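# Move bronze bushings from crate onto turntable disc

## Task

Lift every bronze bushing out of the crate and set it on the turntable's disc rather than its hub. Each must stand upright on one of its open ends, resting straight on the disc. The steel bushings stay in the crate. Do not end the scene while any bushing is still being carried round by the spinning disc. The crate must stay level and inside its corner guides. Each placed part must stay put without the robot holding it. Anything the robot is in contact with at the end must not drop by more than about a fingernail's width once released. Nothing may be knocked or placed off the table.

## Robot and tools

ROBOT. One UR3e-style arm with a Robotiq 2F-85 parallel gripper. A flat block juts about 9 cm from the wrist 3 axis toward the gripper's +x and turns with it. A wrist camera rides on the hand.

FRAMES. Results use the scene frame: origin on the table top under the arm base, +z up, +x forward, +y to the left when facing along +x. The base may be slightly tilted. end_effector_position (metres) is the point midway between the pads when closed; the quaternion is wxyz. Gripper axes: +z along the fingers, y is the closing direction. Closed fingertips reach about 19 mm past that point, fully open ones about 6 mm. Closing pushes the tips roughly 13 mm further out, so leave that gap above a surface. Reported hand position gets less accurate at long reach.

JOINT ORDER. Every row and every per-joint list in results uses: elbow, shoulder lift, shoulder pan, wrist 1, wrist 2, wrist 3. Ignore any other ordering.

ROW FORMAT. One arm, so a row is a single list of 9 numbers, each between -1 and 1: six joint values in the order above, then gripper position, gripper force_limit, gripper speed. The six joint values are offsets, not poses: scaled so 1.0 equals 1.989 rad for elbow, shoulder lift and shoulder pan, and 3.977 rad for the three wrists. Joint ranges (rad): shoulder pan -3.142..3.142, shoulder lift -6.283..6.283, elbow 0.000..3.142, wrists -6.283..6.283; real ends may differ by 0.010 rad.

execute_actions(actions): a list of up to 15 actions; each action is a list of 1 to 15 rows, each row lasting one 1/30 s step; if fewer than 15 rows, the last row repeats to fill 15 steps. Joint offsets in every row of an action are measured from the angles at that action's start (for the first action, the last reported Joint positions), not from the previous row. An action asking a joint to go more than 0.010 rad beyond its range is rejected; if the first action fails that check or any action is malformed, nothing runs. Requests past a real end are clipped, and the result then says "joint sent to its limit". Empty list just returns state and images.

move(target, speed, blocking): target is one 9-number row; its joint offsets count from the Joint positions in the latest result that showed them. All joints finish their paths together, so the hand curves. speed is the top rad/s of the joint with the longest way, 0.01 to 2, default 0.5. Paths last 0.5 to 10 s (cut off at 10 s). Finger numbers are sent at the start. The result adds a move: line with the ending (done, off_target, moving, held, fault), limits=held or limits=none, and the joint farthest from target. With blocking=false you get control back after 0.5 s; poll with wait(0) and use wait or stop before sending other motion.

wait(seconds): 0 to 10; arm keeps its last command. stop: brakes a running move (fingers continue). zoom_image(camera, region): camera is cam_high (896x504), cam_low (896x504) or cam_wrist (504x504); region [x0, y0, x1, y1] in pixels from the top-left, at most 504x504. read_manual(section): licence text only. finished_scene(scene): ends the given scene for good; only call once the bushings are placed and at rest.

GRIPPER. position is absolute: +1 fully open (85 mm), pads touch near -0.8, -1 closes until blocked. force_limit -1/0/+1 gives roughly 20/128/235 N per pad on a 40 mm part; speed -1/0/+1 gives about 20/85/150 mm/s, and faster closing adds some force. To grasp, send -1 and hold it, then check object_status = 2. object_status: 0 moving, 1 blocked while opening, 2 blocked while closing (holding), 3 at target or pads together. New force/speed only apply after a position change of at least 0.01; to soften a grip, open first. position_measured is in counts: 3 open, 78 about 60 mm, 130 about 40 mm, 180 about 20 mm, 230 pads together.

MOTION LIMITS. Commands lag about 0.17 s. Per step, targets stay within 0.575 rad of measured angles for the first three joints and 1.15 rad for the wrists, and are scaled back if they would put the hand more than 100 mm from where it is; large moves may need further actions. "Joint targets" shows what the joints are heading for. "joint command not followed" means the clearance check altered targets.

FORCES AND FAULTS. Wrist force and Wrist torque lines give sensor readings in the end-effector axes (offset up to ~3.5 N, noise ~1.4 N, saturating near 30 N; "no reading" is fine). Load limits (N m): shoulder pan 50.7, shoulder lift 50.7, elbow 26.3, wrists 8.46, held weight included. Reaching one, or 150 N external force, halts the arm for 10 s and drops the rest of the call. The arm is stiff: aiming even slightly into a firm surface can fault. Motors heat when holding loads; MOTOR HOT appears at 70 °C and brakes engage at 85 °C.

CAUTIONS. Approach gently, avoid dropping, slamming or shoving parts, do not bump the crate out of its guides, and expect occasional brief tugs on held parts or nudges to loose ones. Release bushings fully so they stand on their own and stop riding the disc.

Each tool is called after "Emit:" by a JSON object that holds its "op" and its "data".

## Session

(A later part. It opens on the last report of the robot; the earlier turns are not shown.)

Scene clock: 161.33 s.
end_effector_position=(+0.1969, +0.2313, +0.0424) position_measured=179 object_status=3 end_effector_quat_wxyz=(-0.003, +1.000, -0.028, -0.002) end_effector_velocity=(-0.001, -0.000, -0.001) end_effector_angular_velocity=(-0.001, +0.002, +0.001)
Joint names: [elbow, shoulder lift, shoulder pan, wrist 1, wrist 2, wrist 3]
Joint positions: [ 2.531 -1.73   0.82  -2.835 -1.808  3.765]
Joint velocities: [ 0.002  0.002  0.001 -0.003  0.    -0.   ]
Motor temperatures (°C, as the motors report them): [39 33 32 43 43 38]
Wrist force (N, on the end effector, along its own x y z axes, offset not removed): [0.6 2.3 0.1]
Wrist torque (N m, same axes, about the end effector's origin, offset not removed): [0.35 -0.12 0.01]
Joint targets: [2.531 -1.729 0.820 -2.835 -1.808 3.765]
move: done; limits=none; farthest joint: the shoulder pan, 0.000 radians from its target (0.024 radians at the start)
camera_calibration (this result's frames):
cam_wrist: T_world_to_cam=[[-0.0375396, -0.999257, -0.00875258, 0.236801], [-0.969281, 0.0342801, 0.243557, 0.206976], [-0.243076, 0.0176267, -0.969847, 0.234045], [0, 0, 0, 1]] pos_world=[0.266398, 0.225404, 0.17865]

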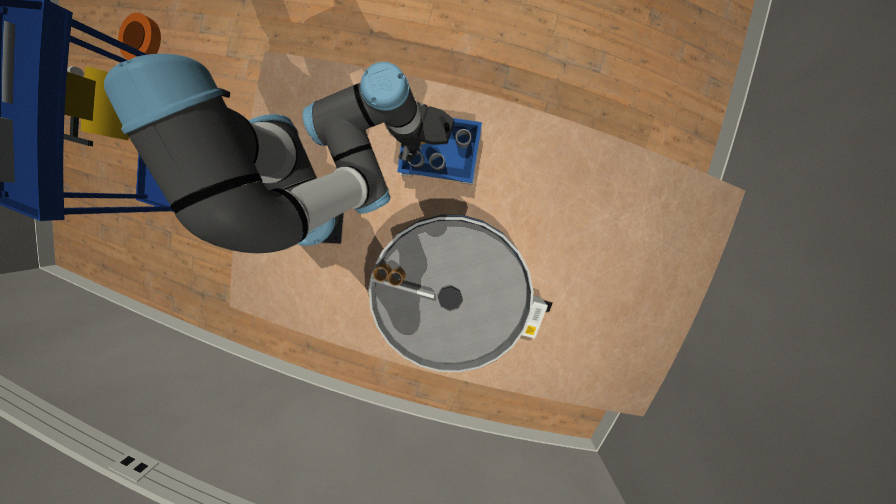

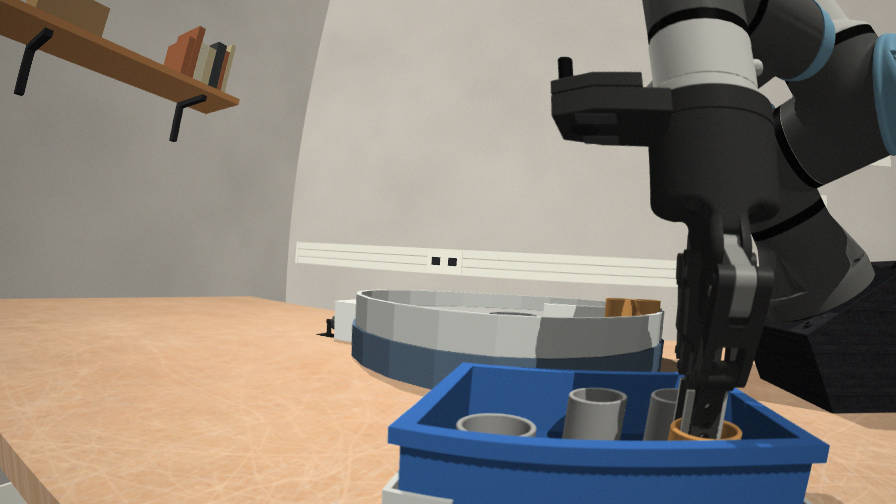

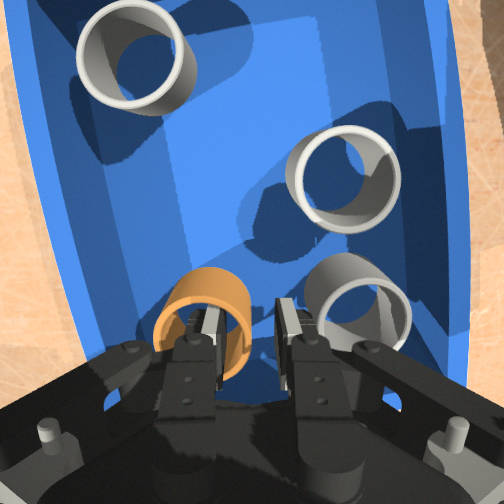

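Emit:
{"op": "move", "data": {"target": [0,0,0,0,0,0,-1,-0.6,-0.5]}}

Emit:
{"op": "move", "data": {"target": [-0.018,-0.0635,0.012,0.0395,-0.0023,0.005,-1,-0.6,-0.5], "speed": 0.2}}

Emit:
{"op": "move", "data": {"target": [-0.1765,-0.1584,0.078,0.18,-0.017,0.032,-1,-0.6,-0.5], "speed": 0.7}}

Emit:
{"op": "move", "data": {"target": [-0.2305,-0.006,-0.9165,0.1665,0.197,-0.067,-1,-0.6,-0.5], "speed": 1.2}}

Emit:
{"op": "move", "data": {"target": [0.1654,0.0608,0.107,-0.137,-0.0156,0,-1,-0.6,-0.5], "speed": 0.5}}

Emit:
{"op": "move", "data": {"target": [0.0088,0.0032,0.0057,-0.0073,-0.0008,0,-1,-0.6,-0.5], "speed": 0.02}}

Scene clock: 167.63 s.
end_effector_position=(+0.1969, +0.2313, +0.0424) position_measured=216 object_status=2 end_effector_quat_wxyz=(-0.003, +1.000, -0.028, -0.002) end_effector_velocity=(-0.000, -0.001, -0.000) end_effector_angular_velocity=(-0.002, +0.001, -0.001)
Joint names: [elbow, shoulder lift, shoulder pan, wrist 1, wrist 2, wrist 3]
Joint positions: [ 2.531 -1.73   0.82  -2.835 -1.808  3.765]
Joint velocities: [ 0.001 -0.001 -0.001  0.001 -0.     0.   ]
Motor temperatures (°C, as the motors report them): [39 33 32 43 43 38]
Wrist force (N, on the end effector, along its own x y z axes, offset not removed): [0.0 2.1 -1.7]
Wrist torque (N m, same axes, about the end effector's origin, offset not removed): [0.14 0.05 0.03]
Joint targets: [2.531 -1.730 0.820 -2.835 -1.808 3.765]
move: done; limits=none; farthest joint: the shoulder pan, 0.000 radians from its target (0.000 radians at the start)
camera_calibration (this result's frames):
cam_wrist: T_world_to_cam=[[-0.037522, -0.999258, -0.00870731, 0.23678], [-0.969262, 0.0342727, 0.243631, 0.206955], [-0.243152, 0.0175812, -0.969829, 0.234036], [0, 0, 0, 1]] pos_world=[0.266385, 0.225397, 0.178616]

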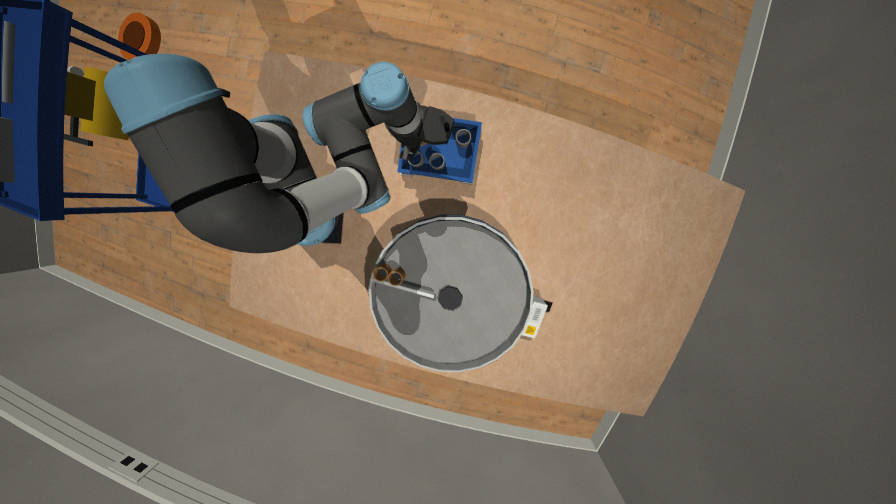

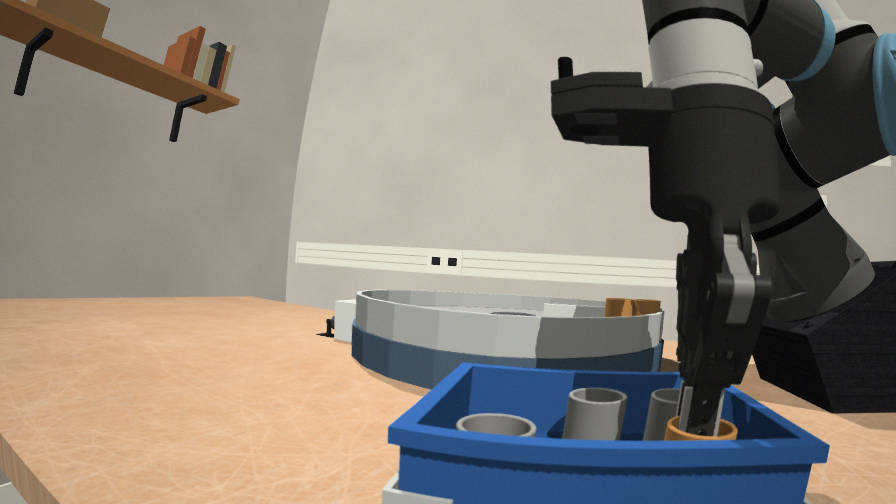

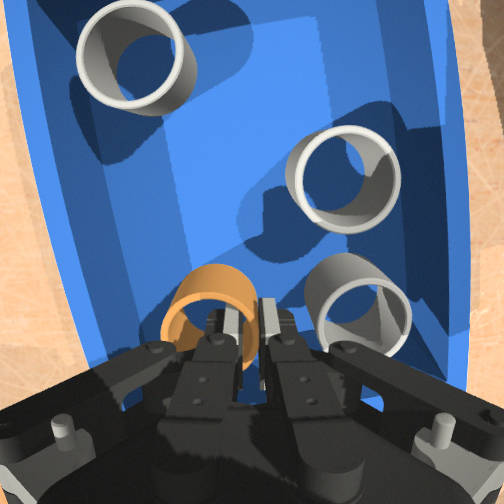

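Scene clock: 168.93 s.
end_effector_position=(+0.1989, +0.2316, +0.0649) position_measured=216 object_status=2 end_effector_quat_wxyz=(-0.007, +1.000, -0.028, +0.001) end_effector_velocity=(-0.000, +0.000, +0.001) end_effector_angular_velocity=(+0.001, -0.001, +0.001)
Joint names: [elbow, shoulder lift, shoulder pan, wrist 1, wrist 2, wrist 3]
Joint positions: [ 2.495 -1.856  0.844 -2.678 -1.817  3.784]
Joint velocities: [-0.001 -0.002  0.001  0.002 -0.     0.   ]
Motor temperatures (°C, as the motors report them): [39 33 32 43 43 38]
Wrist force (N, on the end effector, along its own x y z axes, offset not removed): [0.3 1.3 0.8]
Wrist torque (N m, same axes, about the end effector's origin, offset not removed): [0.12 -0.12 0.00]
Joint targets: [2.495 -1.856 0.844 -2.678 -1.817 3.784]
move: done; limits=none; farthest joint: the shoulder lift, 0.001 radians from its target (0.127 radians at the start)
camera_calibration (this result's frames):
cam_wrist: T_world_to_cam=[[-0.0378753, -0.999159, -0.0156886, 0.237823], [-0.971036, 0.0330937, 0.23663, 0.204481], [-0.235912, 0.0241966, -0.971473, 0.253532], [0, 0, 0, 1]] pos_world=[0.267377, 0.224722, 0.201644]

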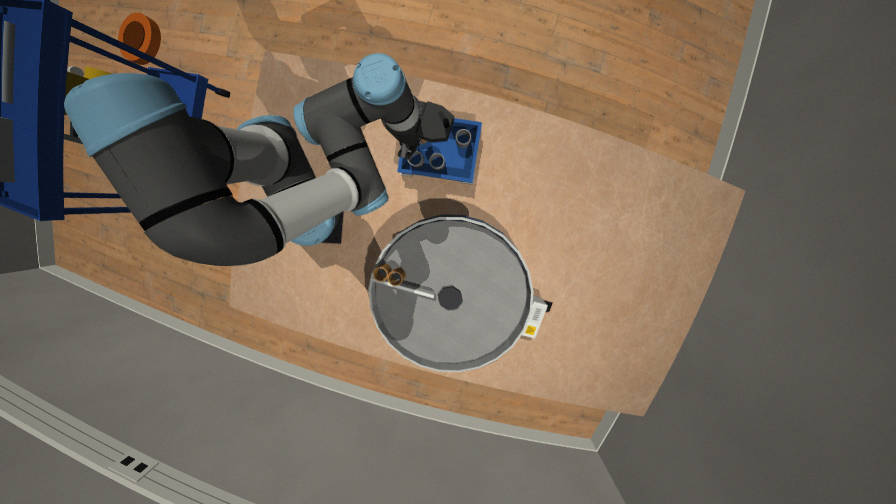

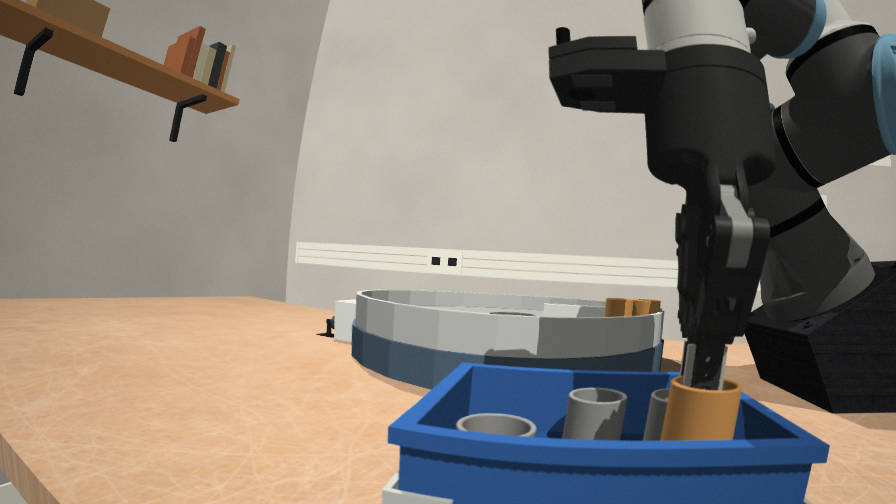

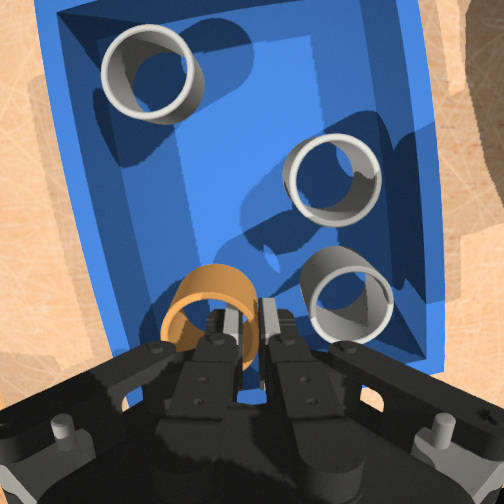

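Scene clock: 170.67 s.
end_effector_position=(+0.2005, +0.2253, +0.1743) position_measured=216 object_status=2 end_effector_quat_wxyz=(-0.004, +1.000, -0.017, -0.002) end_effector_velocity=(+0.000, -0.000, +0.000) end_effector_angular_velocity=(-0.000, -0.000, -0.001)
Joint names: [elbow, shoulder lift, shoulder pan, wrist 1, wrist 2, wrist 3]
Joint positions: [ 2.145 -2.171  0.999 -1.963 -1.884  3.912]
Joint velocities: [-0.001 -0.001 -0.001  0.002 -0.     0.   ]
Motor temperatures (°C, as the motors report them): [39 33 32 43 43 38]
Wrist force (N, on the end effector, along its own x y z axes, offset not removed): [1.0 1.8 1.1]
Wrist torque (N m, same axes, about the end effector's origin, offset not removed): [0.26 -0.16 0.02]
Joint targets: [2.144 -2.171 0.999 -1.962 -1.884 3.912]
move: done; limits=none; farthest joint: the elbow, 0.001 radians from its target (0.351 radians at the start)
camera_calibration (this result's frames):
cam_wrist: T_world_to_cam=[[-0.0167192, -0.999819, -0.00906811, 0.228065], [-0.970004, 0.0140196, 0.242683, 0.18337], [-0.242512, 0.0128536, -0.970063, 0.363901], [0, 0, 0, 1]] pos_world=[0.269933, 0.220775, 0.310575]

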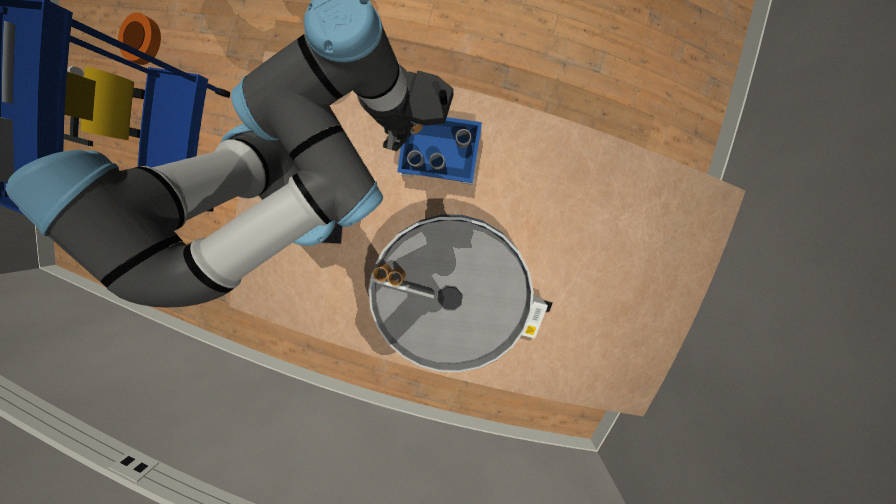

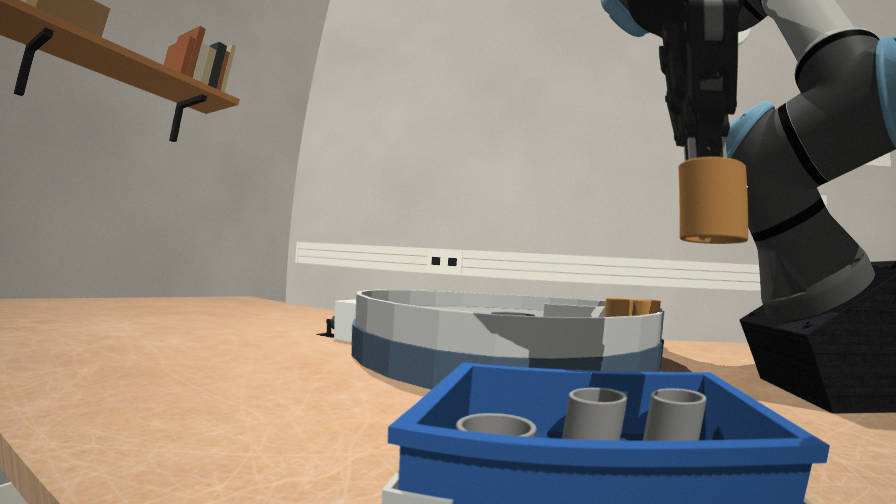

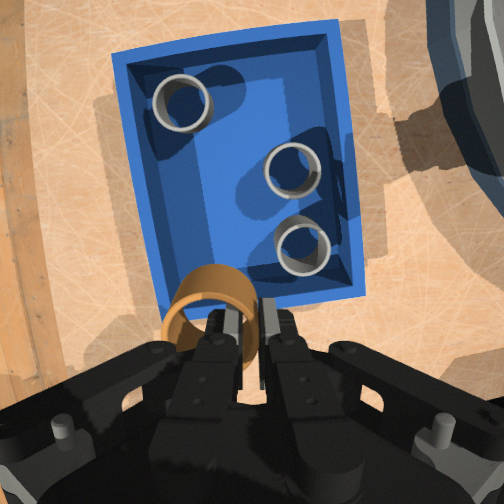

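Scene clock: 173.03 s.
end_effector_position=(+0.3893, -0.0155, +0.1737) position_measured=216 object_status=2 end_effector_quat_wxyz=(-0.003, +0.742, -0.671, -0.005) end_effector_velocity=(+0.000, -0.000, +0.000) end_effector_angular_velocity=(-0.001, -0.001, -0.001)
Joint names: [elbow, shoulder lift, shoulder pan, wrist 1, wrist 2, wrist 3]
Joint positions: [ 1.686 -2.183 -0.824 -1.3   -1.101  3.645]
Joint velocities: [-0.001 -0.    -0.002  0.001  0.001 -0.001]
Motor temperatures (°C, as the motors report them): [39 33 32 43 43 38]
Wrist force (N, on the end effector, along its own x y z axes, offset not removed): [0.3 1.1 1.4]
Wrist torque (N m, same axes, about the end effector's origin, offset not removed): [0.11 -0.06 0.03]
Joint targets: [1.686 -2.183 -0.824 -1.300 -1.101 3.645]
move: done; limits=none; farthest joint: the shoulder pan, 0.000 radians from its target (1.822 radians at the start)
camera_calibration (this result's frames):
cam_wrist: T_world_to_cam=[[-0.992996, -0.118149, -0.000320721, 0.382673], [-0.114481, 0.961489, 0.249864, 0.0504373], [-0.0292128, 0.248151, -0.968281, 0.332588], [0, 0, 0, 1]] pos_world=[0.395482, -0.0858144, 0.309559]

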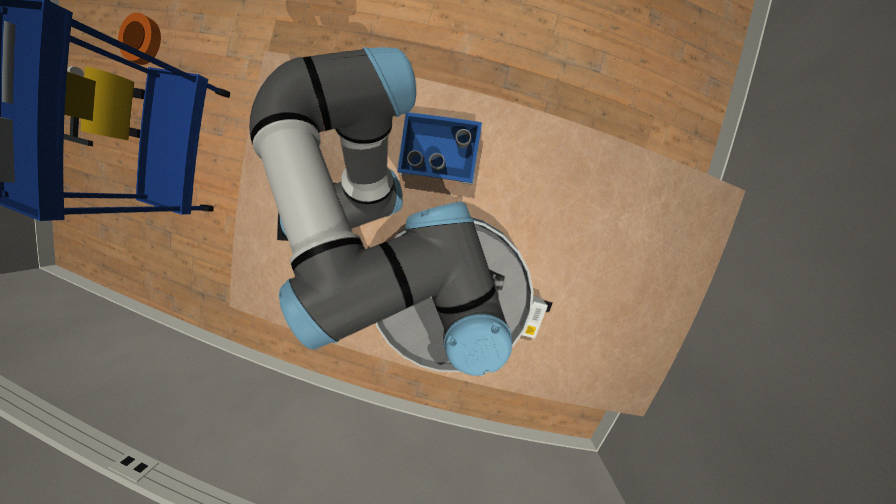

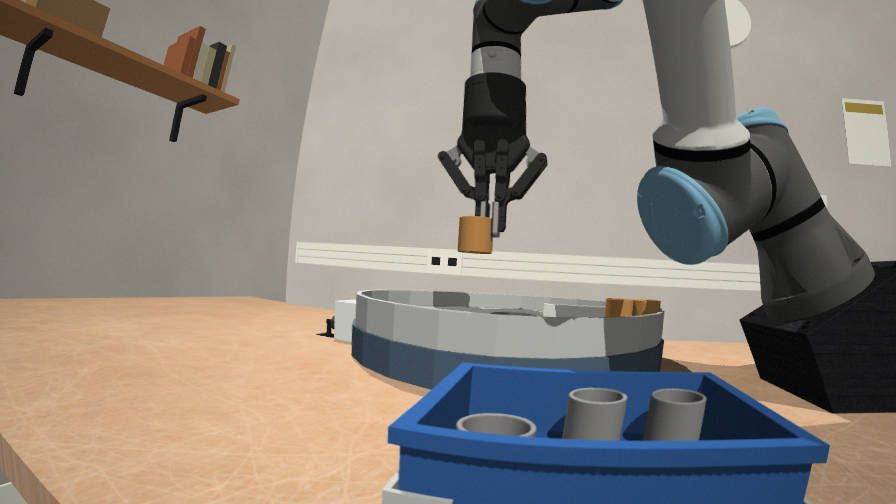

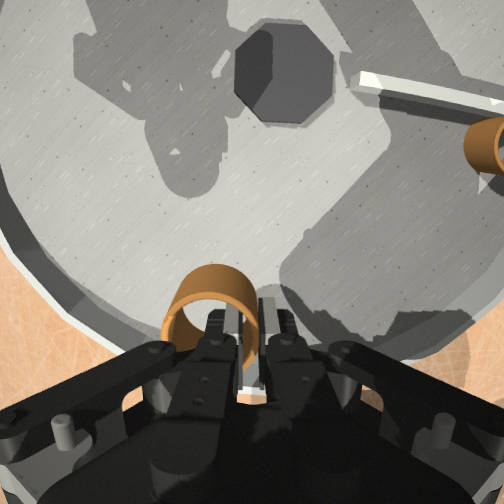

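Scene clock: 174.77 s.
end_effector_position=(+0.3878, -0.0163, +0.0952) position_measured=216 object_status=2 end_effector_quat_wxyz=(-0.002, +0.812, -0.583, -0.006) end_effector_velocity=(+0.000, +0.000, -0.000) end_effector_angular_velocity=(+0.000, -0.000, +0.001)
Joint names: [elbow, shoulder lift, shoulder pan, wrist 1, wrist 2, wrist 3]
Joint positions: [ 2.015 -2.062 -0.611 -1.845 -1.163  3.645]
Joint velocities: [ 0.001  0.001  0.001 -0.003 -0.     0.   ]
Motor temperatures (°C, as the motors report them): [39 33 32 43 43 38]
Wrist force (N, on the end effector, along its own x y z axes, offset not removed): [1.3 1.7 1.1]
Wrist torque (N m, same axes, about the end effector's origin, offset not removed): [0.21 -0.26 0.06]
Joint targets: [2.015 -2.062 -0.611 -1.845 -1.163 3.645]
move: done; limits=none; farthest joint: the shoulder pan, 0.000 radians from its target (0.212 radians at the start)
camera_calibration (this result's frames):
cam_wrist: T_world_to_cam=[[-0.941373, -0.337365, 0.00165981, 0.357342], [-0.326289, 0.911697, 0.249687, 0.152032], [-0.0857487, 0.234507, -0.968325, 0.278426], [0, 0, 0, 1]] pos_world=[0.409873, -0.0833451, 0.231053]

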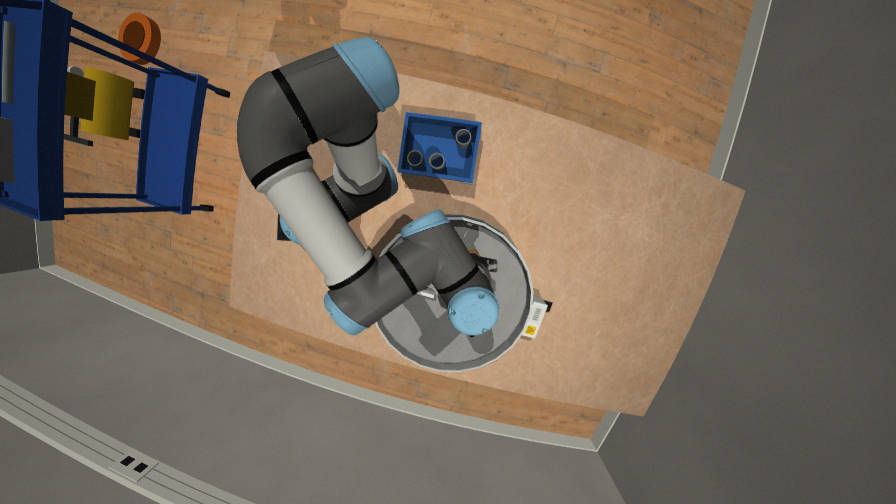

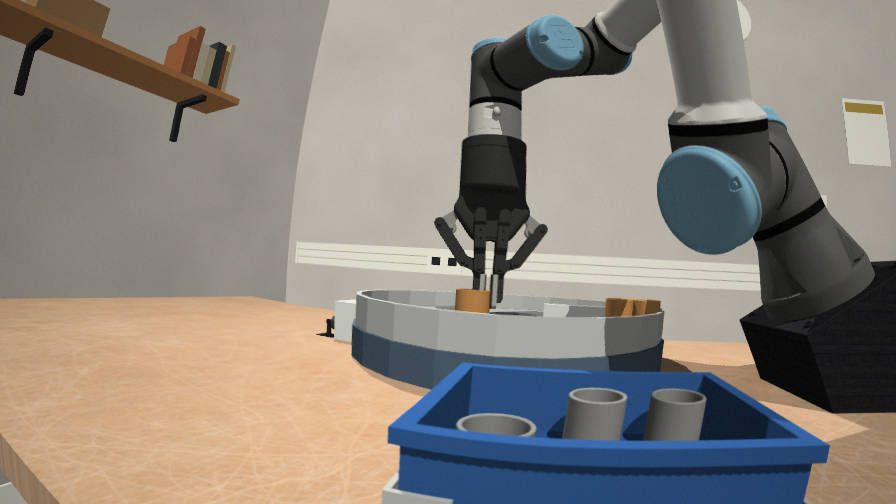

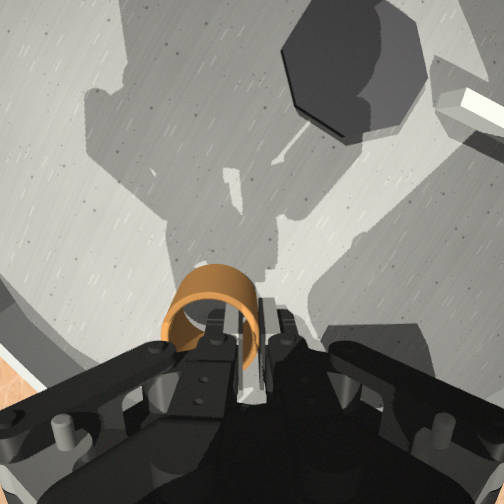

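Scene clock: 176.50 s.
end_effector_position=(+0.3873, -0.0151, +0.0910) position_measured=216 object_status=2 end_effector_quat_wxyz=(-0.002, +0.816, -0.578, -0.005) end_effector_velocity=(+0.000, +0.001, -0.000) end_effector_angular_velocity=(+0.000, -0.000, +0.003)
Joint names: [elbow, shoulder lift, shoulder pan, wrist 1, wrist 2, wrist 3]
Joint positions: [ 2.032 -2.055 -0.6   -1.874 -1.166  3.645]
Joint velocities: [ 0.     0.001  0.003 -0.002 -0.    -0.   ]
Motor temperatures (°C, as the motors report them): [39 33 32 43 43 38]
Wrist force (N, on the end effector, along its own x y z axes, offset not removed): [0.5 2.1 1.5]
Wrist torque (N m, same axes, about the end effector's origin, offset not removed): [0.27 -0.11 0.01]
Joint targets: [2.032 -2.055 -0.599 -1.874 -1.166 3.645]
move: done; limits=none; farthest joint: the shoulder pan, 0.000 radians from its target (0.011 radians at the start)
camera_calibration (this result's frames):
cam_wrist: T_world_to_cam=[[-0.93732, -0.348469, 0.000930605, 0.355554], [-0.337232, 0.907761, 0.249488, 0.155977], [-0.0877835, 0.233536, -0.968377, 0.274834], [0, 0, 0, 1]] pos_world=[0.409994, -0.081874, 0.226898]

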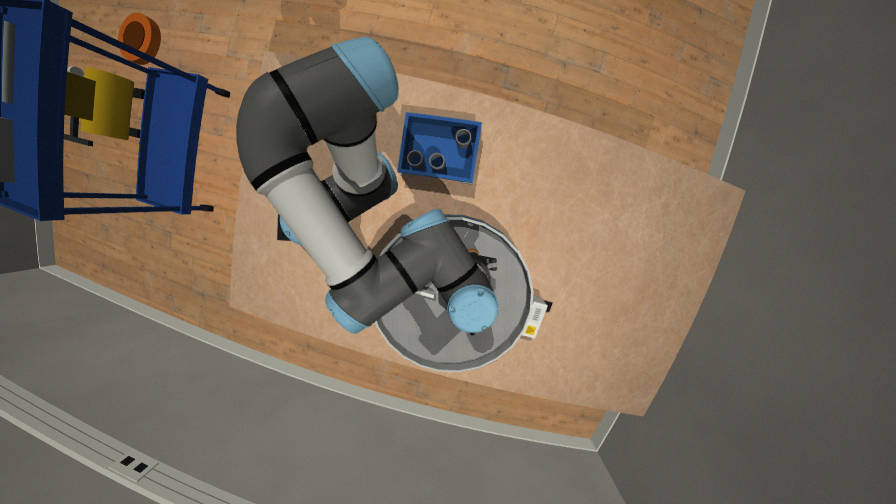

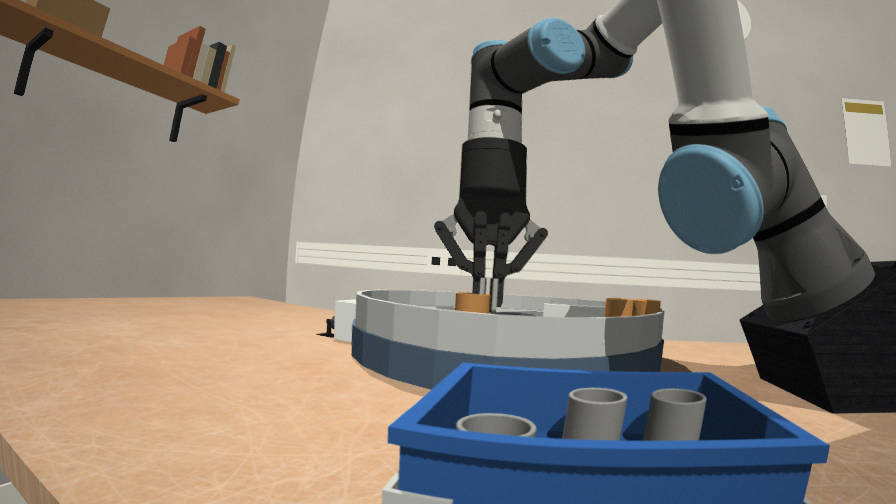

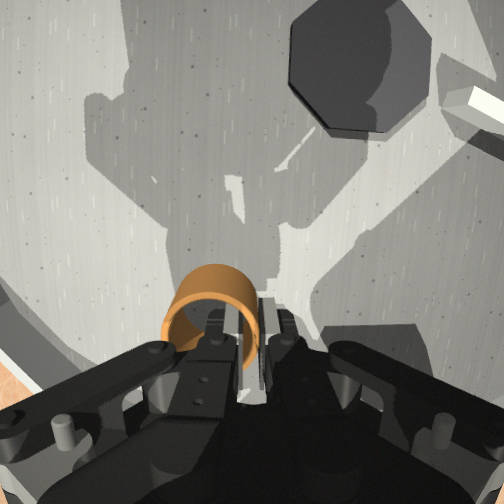

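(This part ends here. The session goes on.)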